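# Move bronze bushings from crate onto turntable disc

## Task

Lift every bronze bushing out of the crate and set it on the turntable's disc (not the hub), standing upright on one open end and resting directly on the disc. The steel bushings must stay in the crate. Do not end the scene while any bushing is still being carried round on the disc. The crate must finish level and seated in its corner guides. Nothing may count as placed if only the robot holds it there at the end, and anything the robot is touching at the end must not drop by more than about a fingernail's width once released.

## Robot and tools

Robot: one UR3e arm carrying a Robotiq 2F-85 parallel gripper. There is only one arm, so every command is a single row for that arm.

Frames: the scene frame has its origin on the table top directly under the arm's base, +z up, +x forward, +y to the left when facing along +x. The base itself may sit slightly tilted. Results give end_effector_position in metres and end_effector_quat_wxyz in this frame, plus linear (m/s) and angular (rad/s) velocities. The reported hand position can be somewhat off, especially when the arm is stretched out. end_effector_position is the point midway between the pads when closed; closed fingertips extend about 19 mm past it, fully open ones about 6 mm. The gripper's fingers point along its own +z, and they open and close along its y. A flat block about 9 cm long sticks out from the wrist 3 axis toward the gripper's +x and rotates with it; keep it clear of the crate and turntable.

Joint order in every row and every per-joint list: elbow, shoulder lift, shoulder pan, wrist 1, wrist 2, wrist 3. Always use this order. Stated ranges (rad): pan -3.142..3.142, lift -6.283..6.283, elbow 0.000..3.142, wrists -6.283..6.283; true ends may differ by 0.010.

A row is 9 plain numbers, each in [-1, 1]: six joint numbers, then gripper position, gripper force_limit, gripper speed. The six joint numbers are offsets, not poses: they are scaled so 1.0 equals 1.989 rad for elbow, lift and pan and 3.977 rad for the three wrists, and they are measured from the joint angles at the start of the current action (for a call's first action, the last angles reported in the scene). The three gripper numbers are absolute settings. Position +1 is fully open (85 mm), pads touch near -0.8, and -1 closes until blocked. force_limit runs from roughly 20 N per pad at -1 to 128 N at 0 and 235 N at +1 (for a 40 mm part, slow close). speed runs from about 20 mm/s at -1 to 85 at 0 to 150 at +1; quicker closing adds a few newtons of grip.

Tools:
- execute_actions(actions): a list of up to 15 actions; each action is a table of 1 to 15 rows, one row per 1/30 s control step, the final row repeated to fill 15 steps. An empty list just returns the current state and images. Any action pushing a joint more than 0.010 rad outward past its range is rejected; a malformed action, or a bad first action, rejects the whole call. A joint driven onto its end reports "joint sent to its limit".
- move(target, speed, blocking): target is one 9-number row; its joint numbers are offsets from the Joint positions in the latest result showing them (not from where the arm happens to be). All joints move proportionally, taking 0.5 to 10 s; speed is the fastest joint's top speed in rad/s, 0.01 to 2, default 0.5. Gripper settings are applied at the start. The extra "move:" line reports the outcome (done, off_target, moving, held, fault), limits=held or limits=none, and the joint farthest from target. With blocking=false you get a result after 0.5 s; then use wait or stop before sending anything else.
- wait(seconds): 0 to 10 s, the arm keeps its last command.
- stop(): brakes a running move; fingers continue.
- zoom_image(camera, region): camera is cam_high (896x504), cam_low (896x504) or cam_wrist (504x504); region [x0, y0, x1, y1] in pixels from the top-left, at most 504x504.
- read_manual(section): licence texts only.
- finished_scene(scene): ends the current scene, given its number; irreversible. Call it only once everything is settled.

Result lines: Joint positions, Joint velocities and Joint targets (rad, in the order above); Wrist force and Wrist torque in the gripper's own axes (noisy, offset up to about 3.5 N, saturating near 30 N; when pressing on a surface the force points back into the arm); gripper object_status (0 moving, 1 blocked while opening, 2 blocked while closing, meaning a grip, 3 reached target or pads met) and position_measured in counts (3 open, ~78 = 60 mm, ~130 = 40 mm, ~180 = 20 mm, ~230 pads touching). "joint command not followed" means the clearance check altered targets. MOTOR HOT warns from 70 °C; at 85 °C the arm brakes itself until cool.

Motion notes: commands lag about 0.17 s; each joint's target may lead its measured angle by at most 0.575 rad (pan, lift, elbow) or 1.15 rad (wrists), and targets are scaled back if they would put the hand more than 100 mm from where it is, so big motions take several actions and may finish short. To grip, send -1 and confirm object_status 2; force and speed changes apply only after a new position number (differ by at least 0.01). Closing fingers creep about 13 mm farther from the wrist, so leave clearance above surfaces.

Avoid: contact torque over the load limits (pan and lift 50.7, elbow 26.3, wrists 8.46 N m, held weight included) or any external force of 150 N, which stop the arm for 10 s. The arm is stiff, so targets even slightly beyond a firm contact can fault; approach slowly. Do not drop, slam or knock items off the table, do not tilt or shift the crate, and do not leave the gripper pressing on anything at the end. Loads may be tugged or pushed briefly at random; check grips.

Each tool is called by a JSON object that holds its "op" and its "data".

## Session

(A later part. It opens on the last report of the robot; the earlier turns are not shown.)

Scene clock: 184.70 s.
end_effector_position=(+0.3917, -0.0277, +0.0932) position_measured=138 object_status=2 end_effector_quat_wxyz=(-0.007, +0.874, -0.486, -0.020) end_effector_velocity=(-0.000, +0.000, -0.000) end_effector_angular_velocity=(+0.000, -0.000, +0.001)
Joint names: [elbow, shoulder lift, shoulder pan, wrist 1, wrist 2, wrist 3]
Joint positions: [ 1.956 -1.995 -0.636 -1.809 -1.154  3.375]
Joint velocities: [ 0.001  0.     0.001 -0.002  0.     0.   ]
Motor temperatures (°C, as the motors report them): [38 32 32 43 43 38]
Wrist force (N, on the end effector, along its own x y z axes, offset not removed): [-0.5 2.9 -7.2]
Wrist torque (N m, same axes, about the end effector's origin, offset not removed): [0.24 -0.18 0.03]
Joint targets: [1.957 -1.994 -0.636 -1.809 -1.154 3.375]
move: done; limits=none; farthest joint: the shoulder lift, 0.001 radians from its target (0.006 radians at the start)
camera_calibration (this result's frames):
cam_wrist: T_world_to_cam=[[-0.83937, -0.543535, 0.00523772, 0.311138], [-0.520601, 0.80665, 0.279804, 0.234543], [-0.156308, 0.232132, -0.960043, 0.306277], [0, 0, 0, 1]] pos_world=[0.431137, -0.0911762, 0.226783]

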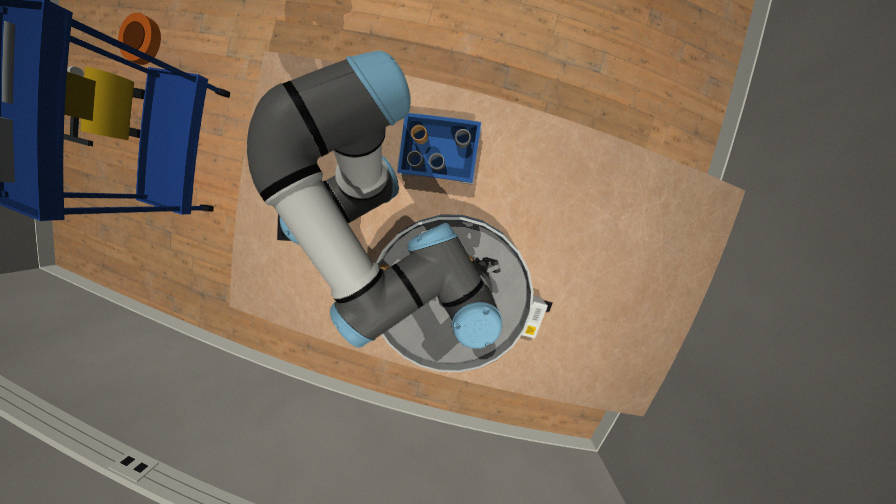

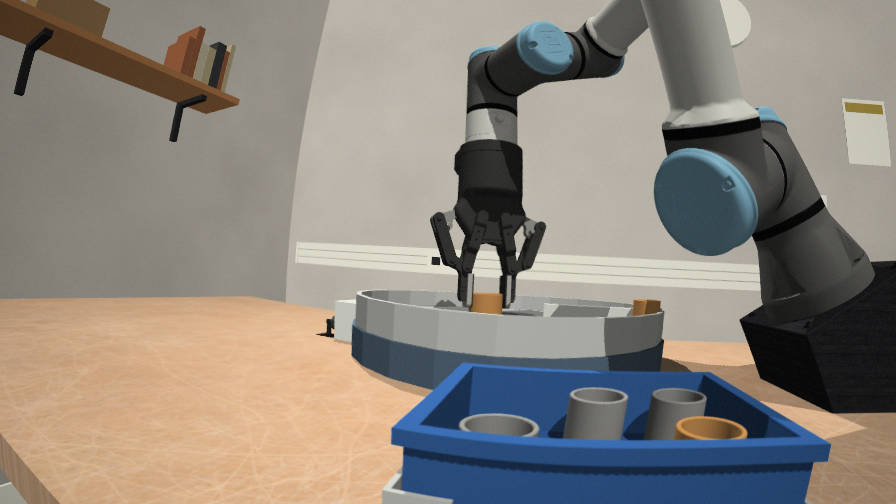

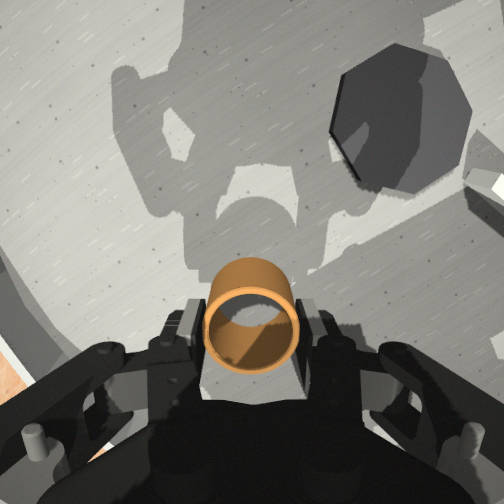

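{"op": "move", "data": {"target": [0,0,0,0,0,0,0.2,0,0]}}

{"op": "move", "data": {"target": [-0.143,-0.047,-0.085,0.115,0.009,0,0.2,0,0], "speed": 0.6}}

{"op": "move", "data": {"target": [0.078,-0.063,0.885,-0.048,-0.179,0.114,0.03,0,0], "speed": 1.3}}

{"op": "move", "data": {"target": [0.277,0.164,0,-0.239,0,0,0.03,0,0], "speed": 0.4}}

Scene clock: 195.33 s.
end_effector_position=(+0.3917, -0.0277, +0.0932) position_measured=104 object_status=3 end_effector_quat_wxyz=(-0.007, +0.874, -0.486, -0.020) end_effector_velocity=(-0.000, +0.000, -0.000) end_effector_angular_velocity=(+0.000, +0.001, -0.001)
Joint names: [elbow, shoulder lift, shoulder pan, wrist 1, wrist 2, wrist 3]
Joint positions: [ 1.956 -1.995 -0.636 -1.809 -1.154  3.375]
Joint velocities: [ 0.001 -0.001 -0.     0.001 -0.    -0.   ]
Motor temperatures (°C, as the motors report them): [38 32 32 43 43 38]
Wrist force (N, on the end effector, along its own x y z axes, offset not removed): [1.2 1.8 -0.2]
Wrist torque (N m, same axes, about the end effector's origin, offset not removed): [0.21 -0.23 0.03]
Joint targets: [1.956 -1.995 -0.636 -1.809 -1.154 3.375]
move: done; limits=none; farthest joint: the shoulder pan, 0.000 radians from its target (0.000 radians at the start)
camera_calibration (this result's frames):
cam_wrist: T_world_to_cam=[[-0.839349, -0.543568, 0.00520957, 0.311143], [-0.520635, 0.806618, 0.279834, 0.234556], [-0.156311, 0.232166, -0.960034, 0.306262], [0, 0, 0, 1]] pos_world=[0.431148, -0.0911728, 0.226764]

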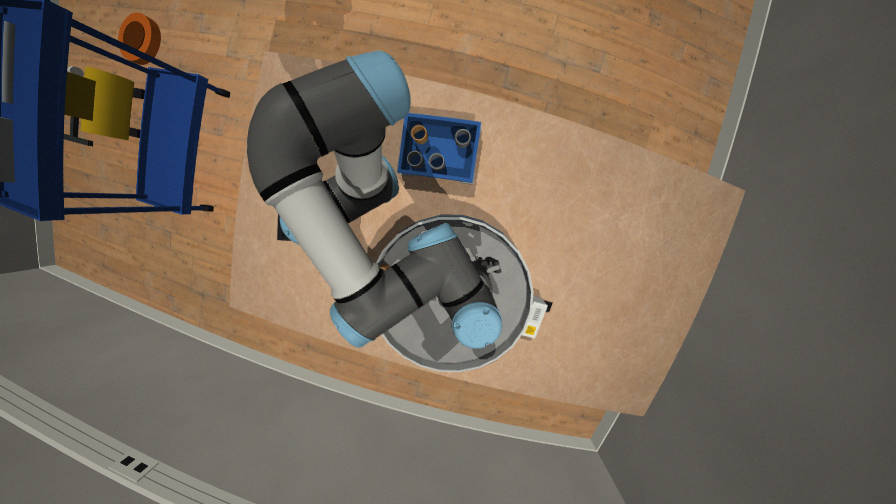

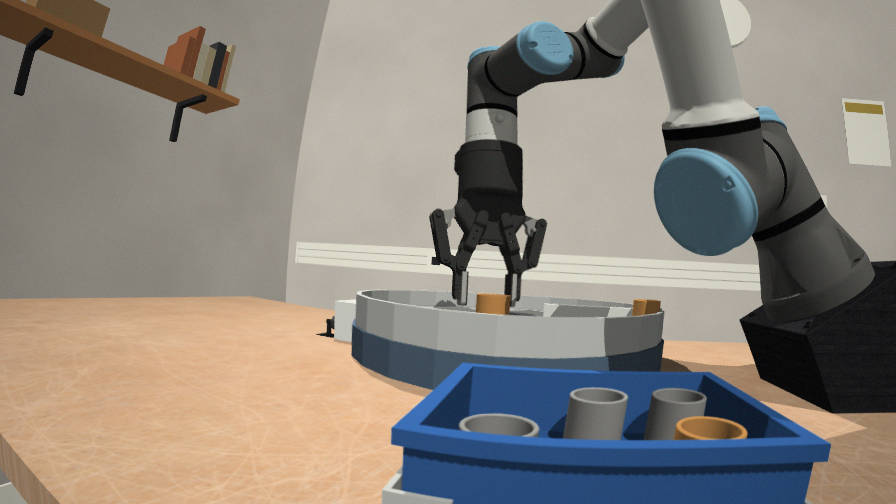

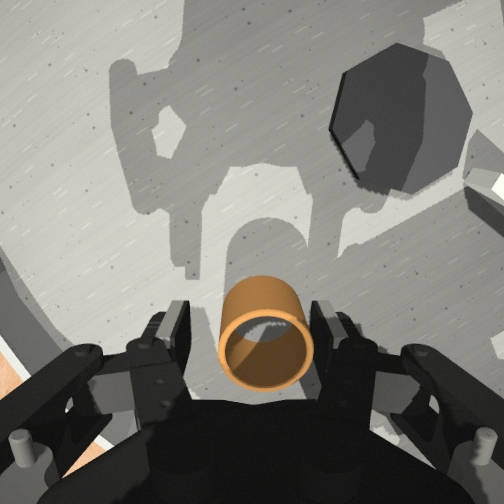

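Scene clock: 196.77 s.
end_effector_position=(+0.3925, -0.0305, +0.1626) position_measured=104 object_status=3 end_effector_quat_wxyz=(-0.003, +0.826, -0.563, -0.023) end_effector_velocity=(-0.000, +0.000, +0.000) end_effector_angular_velocity=(+0.000, +0.000, -0.001)
Joint names: [elbow, shoulder lift, shoulder pan, wrist 1, wrist 2, wrist 3]
Joint positions: [ 1.672 -2.088 -0.805 -1.352 -1.118  3.375]
Joint velocities: [-0.001 -0.    -0.001  0.003  0.     0.   ]
Motor temperatures (°C, as the motors report them): [38 32 32 43 43 38]
Wrist force (N, on the end effector, along its own x y z axes, offset not removed): [0.9 1.2 0.1]
Wrist torque (N m, same axes, about the end effector's origin, offset not removed): [0.14 -0.16 0.02]
Joint targets: [1.672 -2.088 -0.805 -1.351 -1.118 3.375]
move: done; limits=none; farthest joint: the shoulder lift, 0.001 radians from its target (0.094 radians at the start)
camera_calibration (this result's frames):
cam_wrist: T_world_to_cam=[[-0.923766, -0.382566, 0.0173087, 0.345941], [-0.362924, 0.888974, 0.279307, 0.158515], [-0.12224, 0.251732, -0.960046, 0.360925], [0, 0, 0, 1]] pos_world=[0.421217, -0.0994273, 0.296243]

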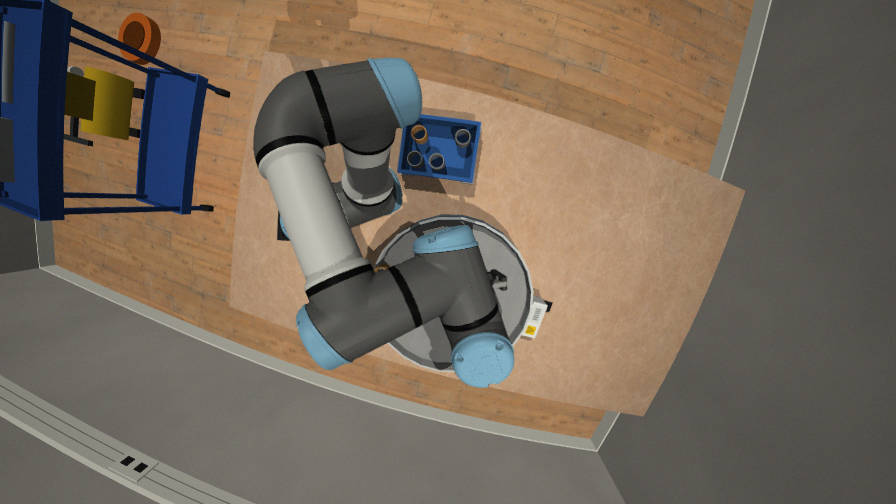

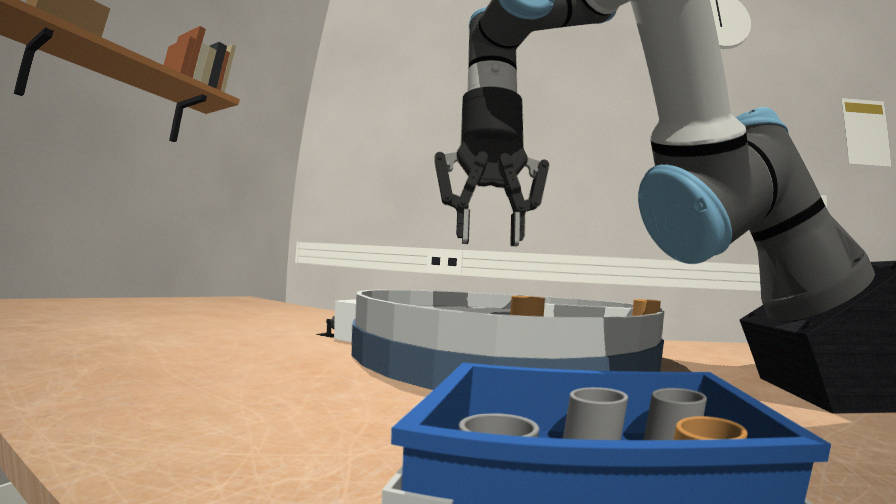

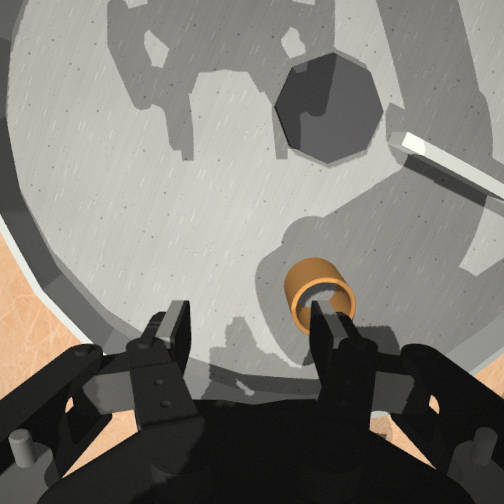

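Scene clock: 199.00 s.
end_effector_position=(+0.2061, +0.2084, +0.2351) position_measured=126 object_status=3 end_effector_quat_wxyz=(+0.005, +0.999, +0.013, -0.040) end_effector_velocity=(-0.000, +0.000, +0.000) end_effector_angular_velocity=(+0.001, -0.001, +0.002)
Joint names: [elbow, shoulder lift, shoulder pan, wrist 1, wrist 2, wrist 3]
Joint positions: [ 1.827 -2.213  0.955 -1.543 -1.83   3.828]
Joint velocities: [ 0.    -0.     0.003 -0.    -0.001  0.   ]
Motor temperatures (°C, as the motors report them): [38 32 32 43 43 38]
Wrist force (N, on the end effector, along its own x y z axes, offset not removed): [0.5 0.3 0.3]
Wrist torque (N m, same axes, about the end effector's origin, offset not removed): [0.03 -0.11 0.02]
Joint targets: [1.827 -2.213 0.955 -1.543 -1.830 3.828]
move: done; limits=none; farthest joint: the shoulder pan, 0.000 radians from its target (1.760 radians at the start)
camera_calibration (this result's frames):
cam_wrist: T_world_to_cam=[[0.0450369, -0.998972, 0.00510957, 0.195631], [-0.947779, -0.0411113, 0.316266, 0.163958], [-0.315731, -0.0190864, -0.948657, 0.441192], [0, 0, 0, 1]] pos_world=[0.285883, 0.210591, 0.365686]

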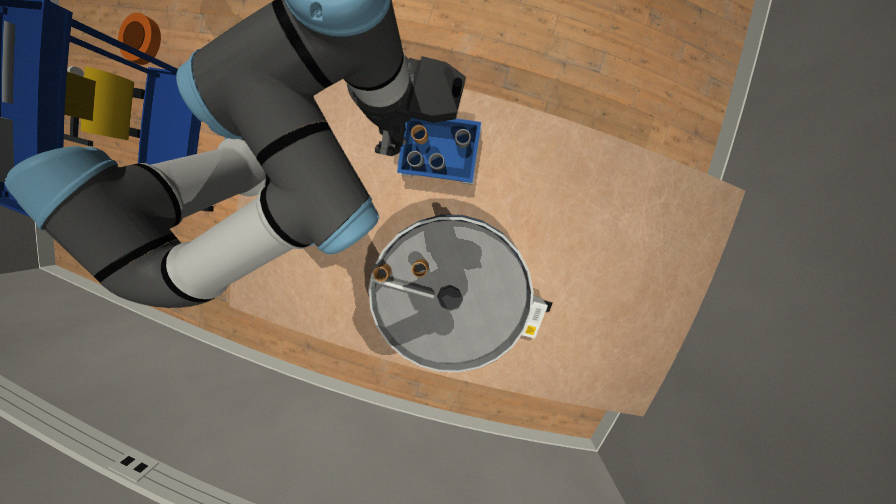

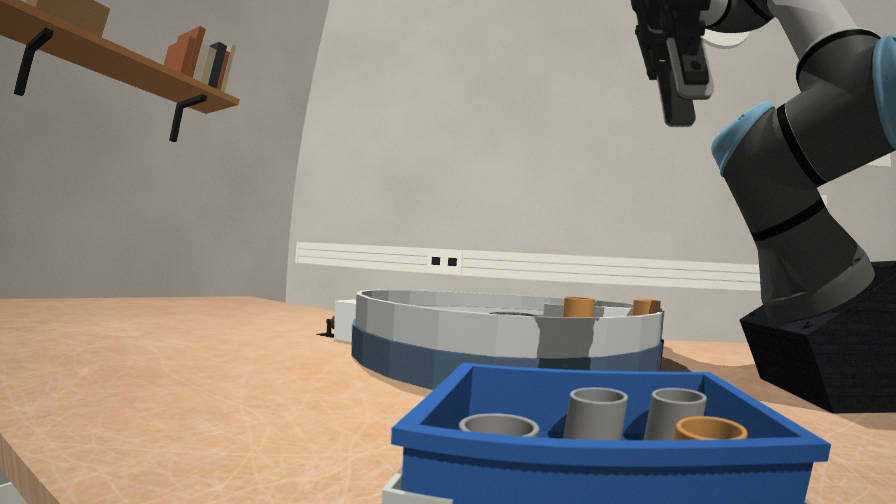

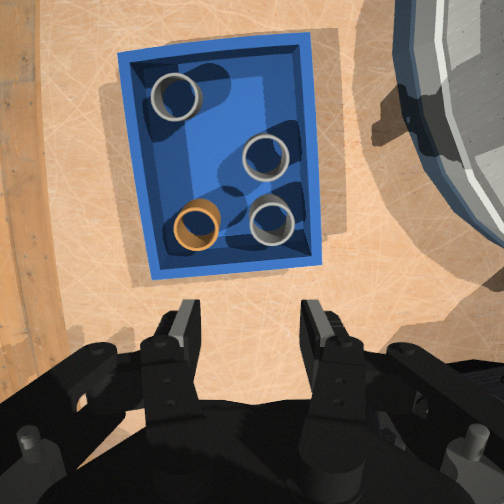

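Scene clock: 202.00 s.
end_effector_position=(+0.1881, +0.2520, +0.0911) position_measured=126 object_status=3 end_effector_quat_wxyz=(-0.018, +1.000, +0.003, -0.013) end_effector_velocity=(+0.000, +0.000, -0.000) end_effector_angular_velocity=(+0.001, -0.001, -0.000)
Joint names: [elbow, shoulder lift, shoulder pan, wrist 1, wrist 2, wrist 3]
Joint positions: [ 2.378 -1.887  0.955 -2.493 -1.83   3.828]
Joint velocities: [ 0.     0.001  0.    -0.002 -0.     0.   ]
Motor temperatures (°C, as the motors report them): [38 32 32 43 43 38]
Wrist force (N, on the end effector, along its own x y z axes, offset not removed): [0.4 1.1 0.7]
Wrist torque (N m, same axes, about the end effector's origin, offset not removed): [0.12 -0.11 0.02]
Joint targets: [2.378 -1.887 0.955 -2.493 -1.830 3.828]
move: done; limits=none; farthest joint: the wrist 1, 0.001 radians from its target (0.951 radians at the start)
camera_calibration (this result's frames):
cam_wrist: T_world_to_cam=[[0.0239551, -0.998994, -0.0378989, 0.248557], [-0.964236, -0.0330979, 0.26297, 0.200078], [-0.26396, 0.0302441, -0.964059, 0.279017], [0, 0, 0, 1]] pos_world=[0.260618, 0.246491, 0.225794]

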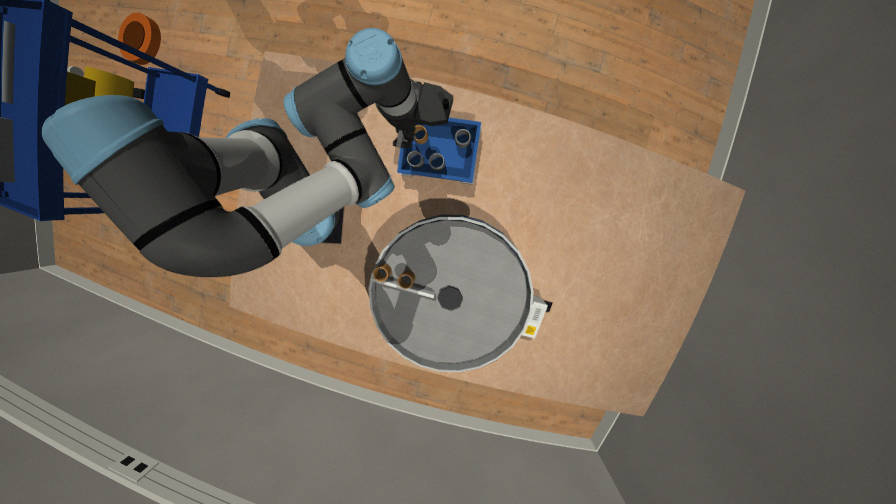

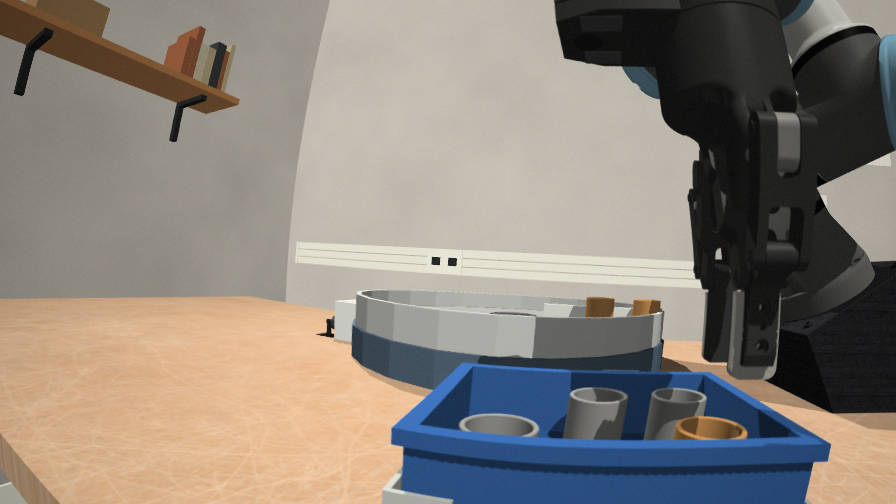

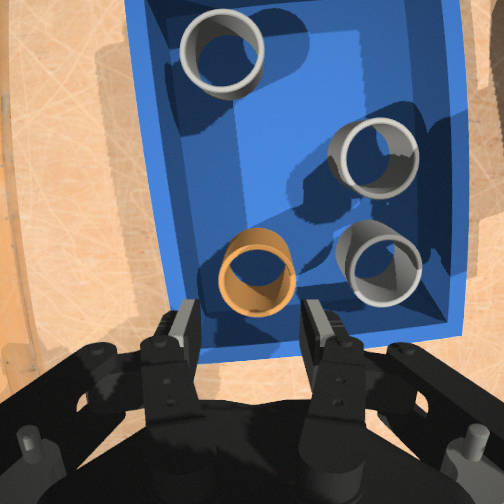

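{"op": "move", "data": {"target": [0.0225,0.032,-0.010,-0.0275,0.002,-0.004,0.03,0,0], "speed": 0.1}}

Scene clock: 207.93 s.
end_effector_position=(+0.1856, +0.2513, +0.0746) position_measured=126 object_status=3 end_effector_quat_wxyz=(-0.016, +1.000, +0.002, -0.014) end_effector_velocity=(-0.000, +0.000, -0.000) end_effector_angular_velocity=(+0.000, +0.000, +0.001)
Joint names: [elbow, shoulder lift, shoulder pan, wrist 1, wrist 2, wrist 3]
Joint positions: [ 2.423 -1.824  0.935 -2.602 -1.822  3.812]
Joint velocities: [ 0.002  0.001  0.001 -0.003 -0.    -0.   ]
Motor temperatures (°C, as the motors report them): [39 32 32 43 43 38]
Wrist force (N, on the end effector, along its own x y z axes, offset not removed): [0.6 1.2 0.4]
Wrist torque (N m, same axes, about the end effector's origin, offset not removed): [0.17 -0.11 0.01]
Joint targets: [2.423 -1.824 0.935 -2.602 -1.822 3.812]
move: done; limits=none; farthest joint: the shoulder pan, 0.000 radians from its target (0.020 radians at the start)
camera_calibration (this result's frames):
cam_wrist: T_world_to_cam=[[0.0222067, -0.999128, -0.0353586, 0.247471], [-0.963599, -0.0308154, 0.265571, 0.201125], [-0.266429, 0.028174, -0.963443, 0.263333], [0, 0, 0, 1]] pos_world=[0.258468, 0.246034, 0.209044]

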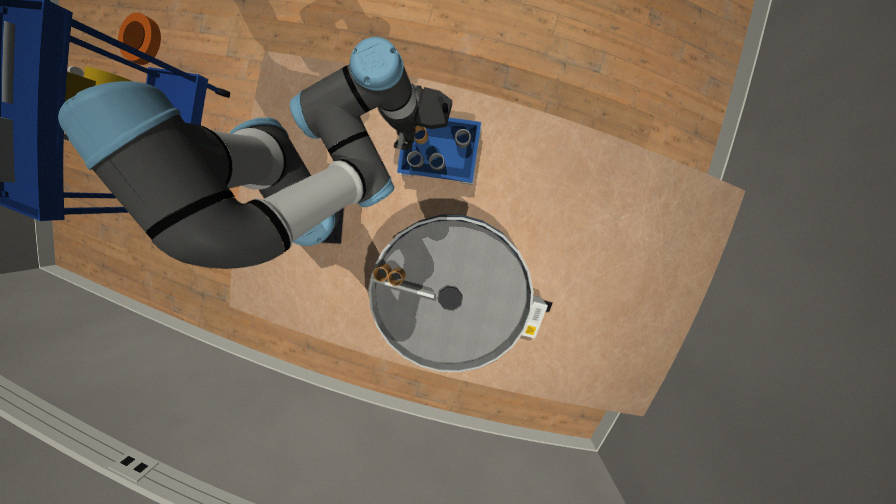

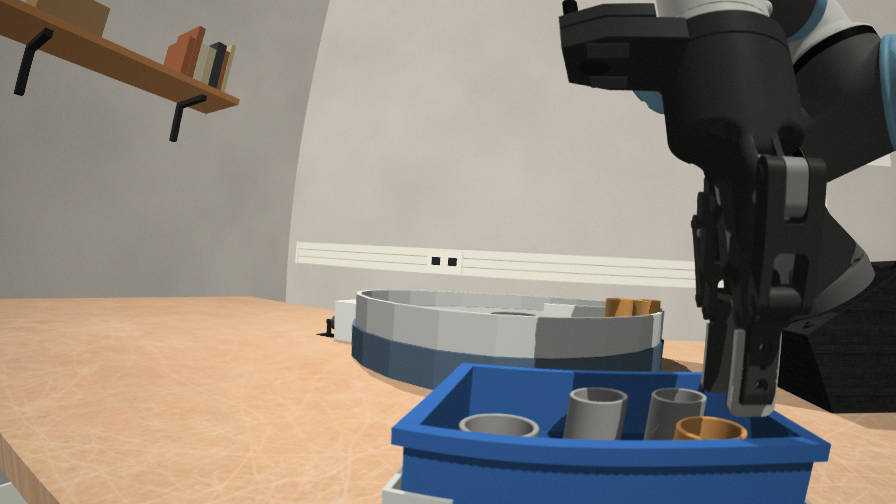

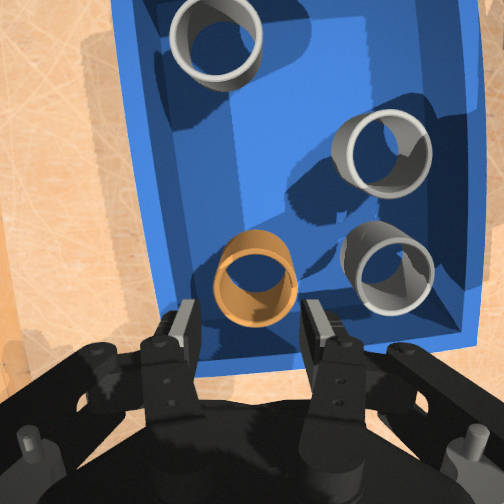

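{"op": "move", "data": {"target": [0,0,-0.014,0,0.003,-0.006,0.03,0,0], "speed": 0.1}}

Scene clock: 211.00 s.
end_effector_position=(+0.1897, +0.2487, +0.0716) position_measured=126 object_status=3 end_effector_quat_wxyz=(-0.015, +1.000, +0.002, -0.017) end_effector_velocity=(+0.001, -0.000, -0.000) end_effector_angular_velocity=(+0.000, -0.000, -0.001)
Joint names: [elbow, shoulder lift, shoulder pan, wrist 1, wrist 2, wrist 3]
Joint positions: [ 2.423 -1.824  0.907 -2.602 -1.811  3.789]
Joint velocities: [-0.001 -0.    -0.003  0.     0.001 -0.002]
Motor temperatures (°C, as the motors report them): [39 33 32 43 43 38]
Wrist force (N, on the end effector, along its own x y z axes, offset not removed): [0.5 1.3 0.2]
Wrist torque (N m, same axes, about the end effector's origin, offset not removed): [0.17 -0.08 0.02]
Joint targets: [2.423 -1.824 0.907 -2.602 -1.810 3.788]
move: done; limits=none; farthest joint: the shoulder pan, 0.000 radians from its target (0.028 radians at the start)
camera_calibration (this result's frames):
cam_wrist: T_world_to_cam=[[0.0216745, -0.999257, -0.0318576, 0.244562], [-0.962254, -0.0294973, 0.270548, 0.204893], [-0.271287, 0.0247911, -0.962179, 0.263294], [0, 0, 0, 1]] pos_world=[0.263286, 0.243897, 0.205694]

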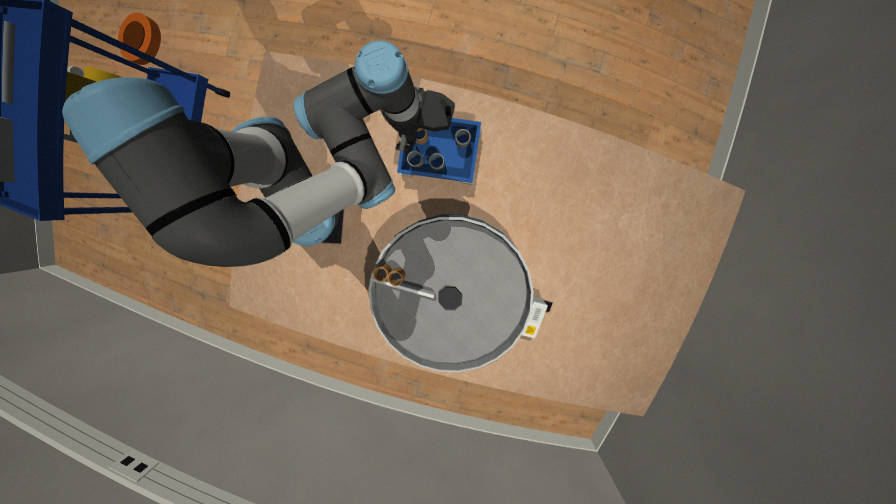

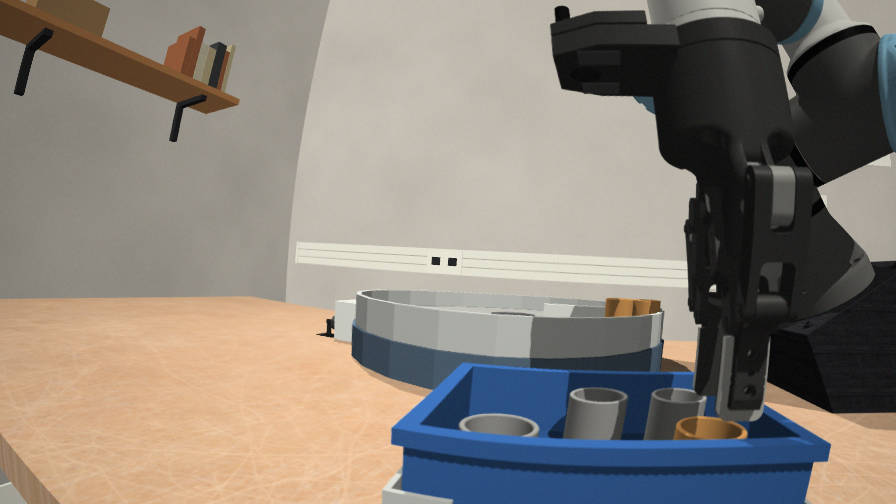

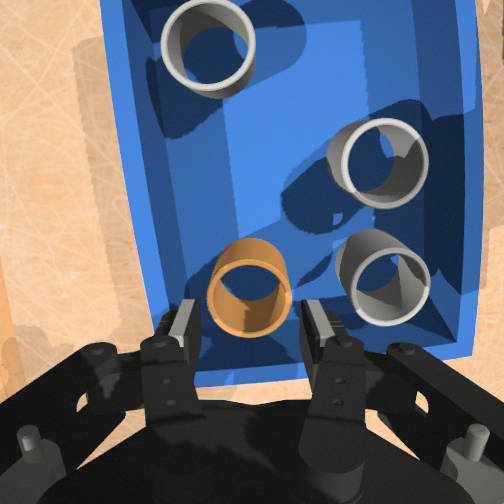

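{"op": "move", "data": {"target": [0.012,0.028,-0.011,-0.02,0.002,-0.004,0.03,0,0], "speed": 0.04}}

Scene clock: 219.10 s.
end_effector_position=(+0.1900, +0.2476, +0.0588) position_measured=126 object_status=3 end_effector_quat_wxyz=(-0.013, +1.000, +0.000, -0.018) end_effector_velocity=(+0.000, +0.000, -0.000) end_effector_angular_velocity=(+0.001, -0.001, -0.000)
Joint names: [elbow, shoulder lift, shoulder pan, wrist 1, wrist 2, wrist 3]
Joint positions: [ 2.446 -1.768  0.886 -2.681 -1.803  3.773]
Joint velocities: [-0.     0.002 -0.    -0.002  0.    -0.001]
Motor temperatures (°C, as the motors report them): [39 33 32 43 43 38]
Wrist force (N, on the end effector, along its own x y z axes, offset not removed): [1.2 1.1 -0.2]
Wrist torque (N m, same axes, about the end effector's origin, offset not removed): [0.20 -0.22 0.00]
Joint targets: [2.446 -1.768 0.886 -2.682 -1.803 3.773]
move: done; limits=none; farthest joint: the shoulder pan, 0.001 radians from its target (0.022 radians at the start)
camera_calibration (this result's frames):
cam_wrist: T_world_to_cam=[[0.0184049, -0.999436, -0.0280704, 0.24352], [-0.961505, -0.0253911, 0.273613, 0.207317], [-0.274171, 0.021954, -0.96143, 0.252311], [0, 0, 0, 1]] pos_world=[0.26403, 0.243107, 0.192691]

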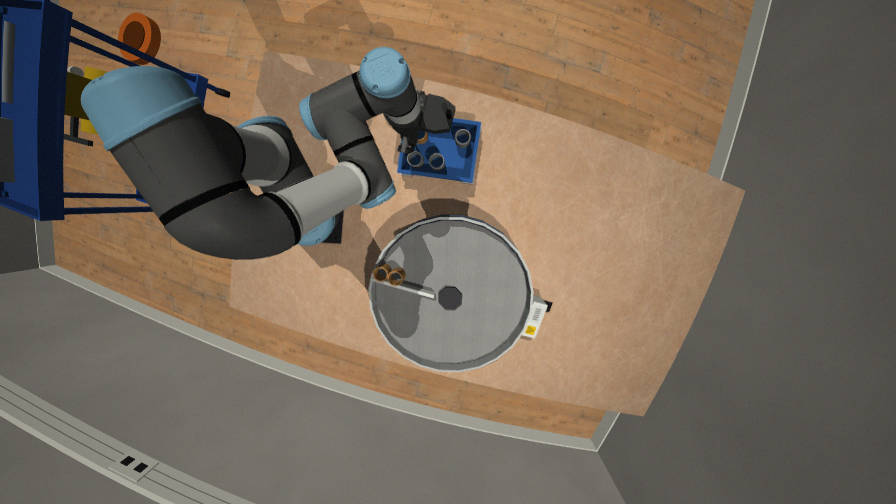

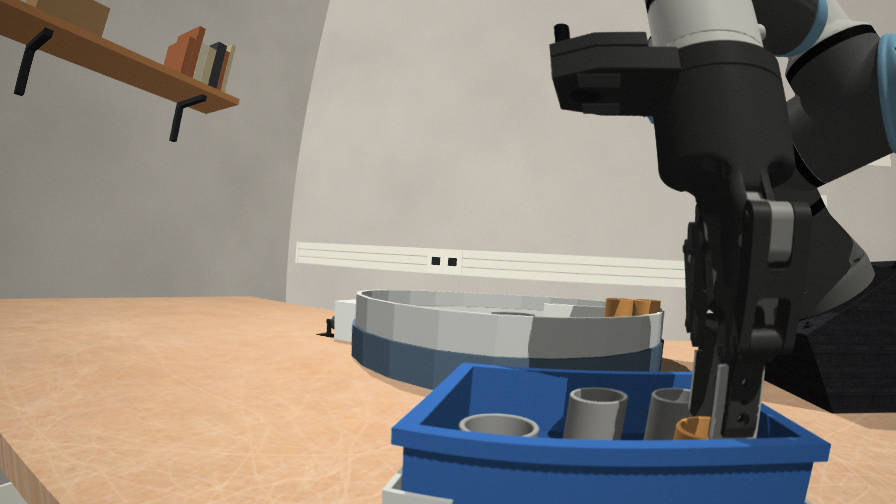

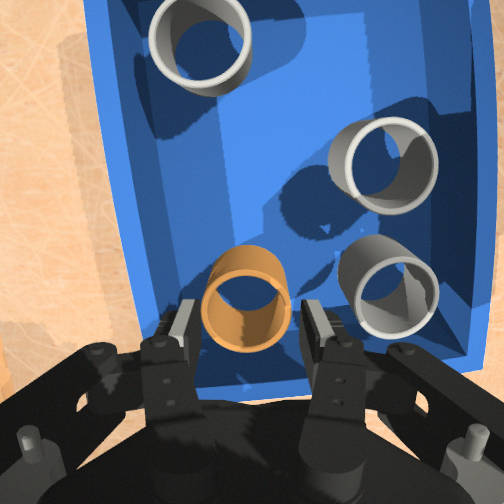

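{"op": "move", "data": {"target": [-0.0066,0.0053,0.002,0.0007,0,0,0.03,0,0], "speed": 0.04}}

Scene clock: 222.27 s.
end_effector_position=(+0.1914, +0.2501, +0.0588) position_measured=126 object_status=3 end_effector_quat_wxyz=(-0.014, +1.000, +0.002, -0.018) end_effector_velocity=(+0.000, +0.001, +0.000) end_effector_angular_velocity=(+0.001, +0.000, +0.001)
Joint names: [elbow, shoulder lift, shoulder pan, wrist 1, wrist 2, wrist 3]
Joint positions: [ 2.434 -1.758  0.89  -2.679 -1.803  3.773]
Joint velocities: [-0.003  0.002  0.001  0.001  0.    -0.   ]
Motor temperatures (°C, as the motors report them): [39 33 32 43 43 38]
Wrist force (N, on the end effector, along its own x y z axes, offset not removed): [0.5 1.5 -0.1]
Wrist torque (N m, same axes, about the end effector's origin, offset not removed): [0.14 -0.08 0.00]
Joint targets: [2.433 -1.758 0.890 -2.679 -1.803 3.773]
move: done; limits=none; farthest joint: the elbow, 0.001 radians from its target (0.014 radians at the start)
camera_calibration (this result's frames):
cam_wrist: T_world_to_cam=[[0.0218658, -0.999314, -0.0299043, 0.245439], [-0.961304, -0.0292316, 0.273934, 0.209616], [-0.27462, 0.0227574, -0.961284, 0.252548], [0, 0, 0, 1]] pos_world=[0.265493, 0.24565, 0.192689]

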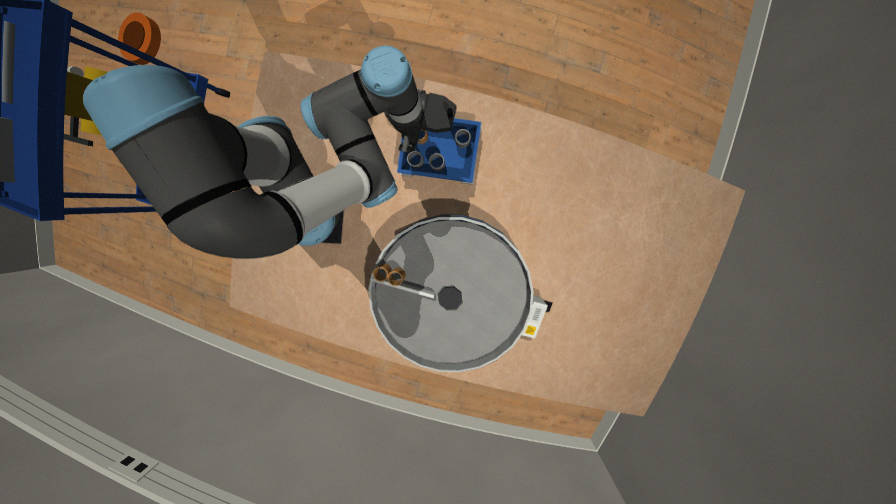

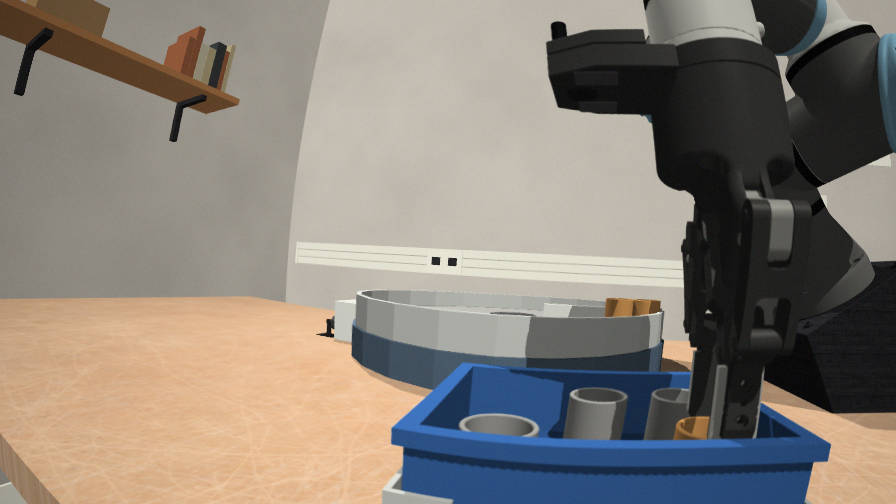

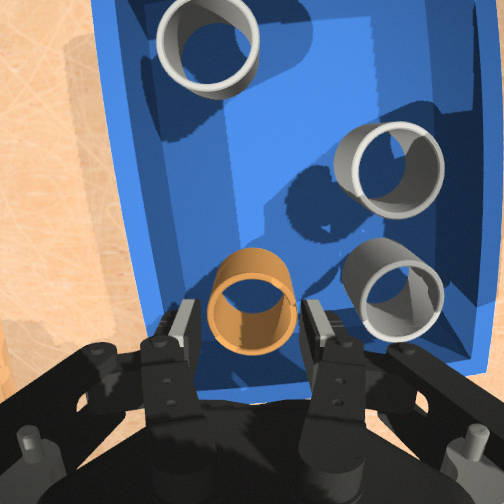

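{"op": "move", "data": {"target": [0.005,0.017,-0.006,-0.011,0.001,-0.002,0.03,0,0], "speed": 0.03}}

Scene clock: 225.93 s.
end_effector_position=(+0.1920, +0.2497, +0.0517) position_measured=126 object_status=3 end_effector_quat_wxyz=(-0.012, +1.000, +0.001, -0.019) end_effector_velocity=(+0.000, +0.000, -0.000) end_effector_angular_velocity=(+0.001, -0.001, +0.001)
Joint names: [elbow, shoulder lift, shoulder pan, wrist 1, wrist 2, wrist 3]
Joint positions: [ 2.443 -1.724  0.878 -2.722 -1.799  3.765]
Joint velocities: [ 0.     0.001  0.001 -0.002 -0.    -0.001]
Motor temperatures (°C, as the motors report them): [39 33 32 43 43 38]
Wrist force (N, on the end effector, along its own x y z axes, offset not removed): [1.6 2.2 -0.1]
Wrist torque (N m, same axes, about the end effector's origin, offset not removed): [0.04 -0.29 -0.02]
Joint targets: [2.443 -1.724 0.878 -2.722 -1.799 3.765]
move: done; limits=none; farthest joint: the elbow, 0.001 radians from its target (0.011 radians at the start)
camera_calibration (this result's frames):
cam_wrist: T_world_to_cam=[[0.0193675, -0.999432, -0.0275826, 0.245125], [-0.960974, -0.0262226, 0.275394, 0.211228], [-0.27596, 0.0211724, -0.960936, 0.246493], [0, 0, 0, 1]] pos_world=[0.266259, 0.245306, 0.185455]

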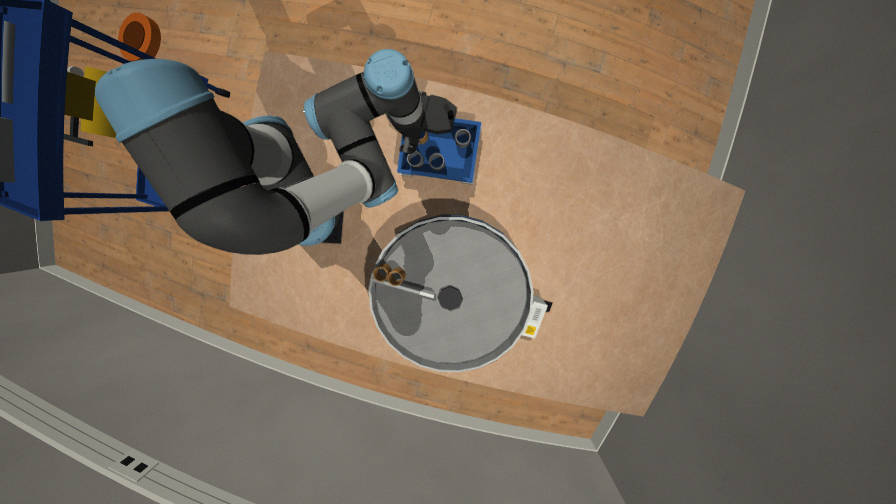

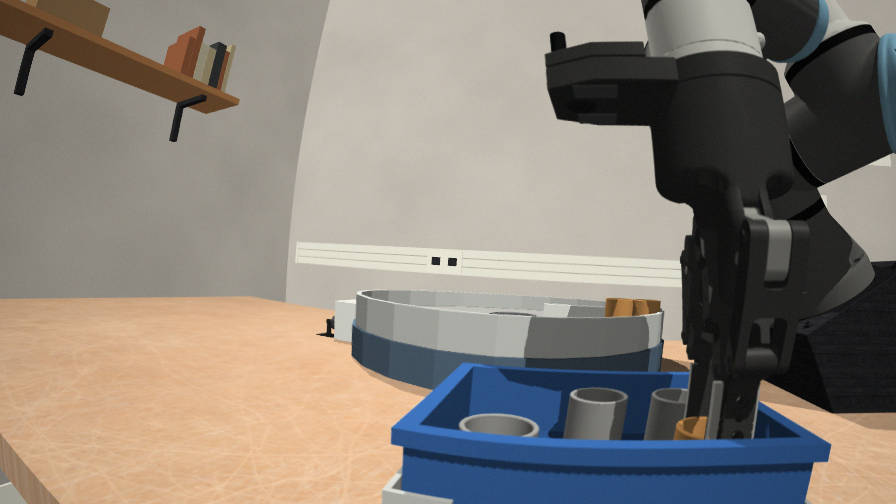

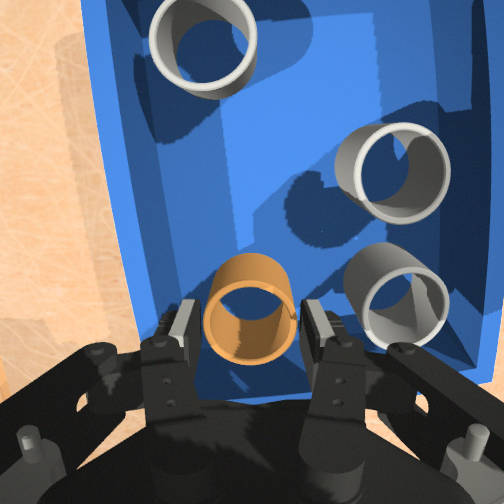

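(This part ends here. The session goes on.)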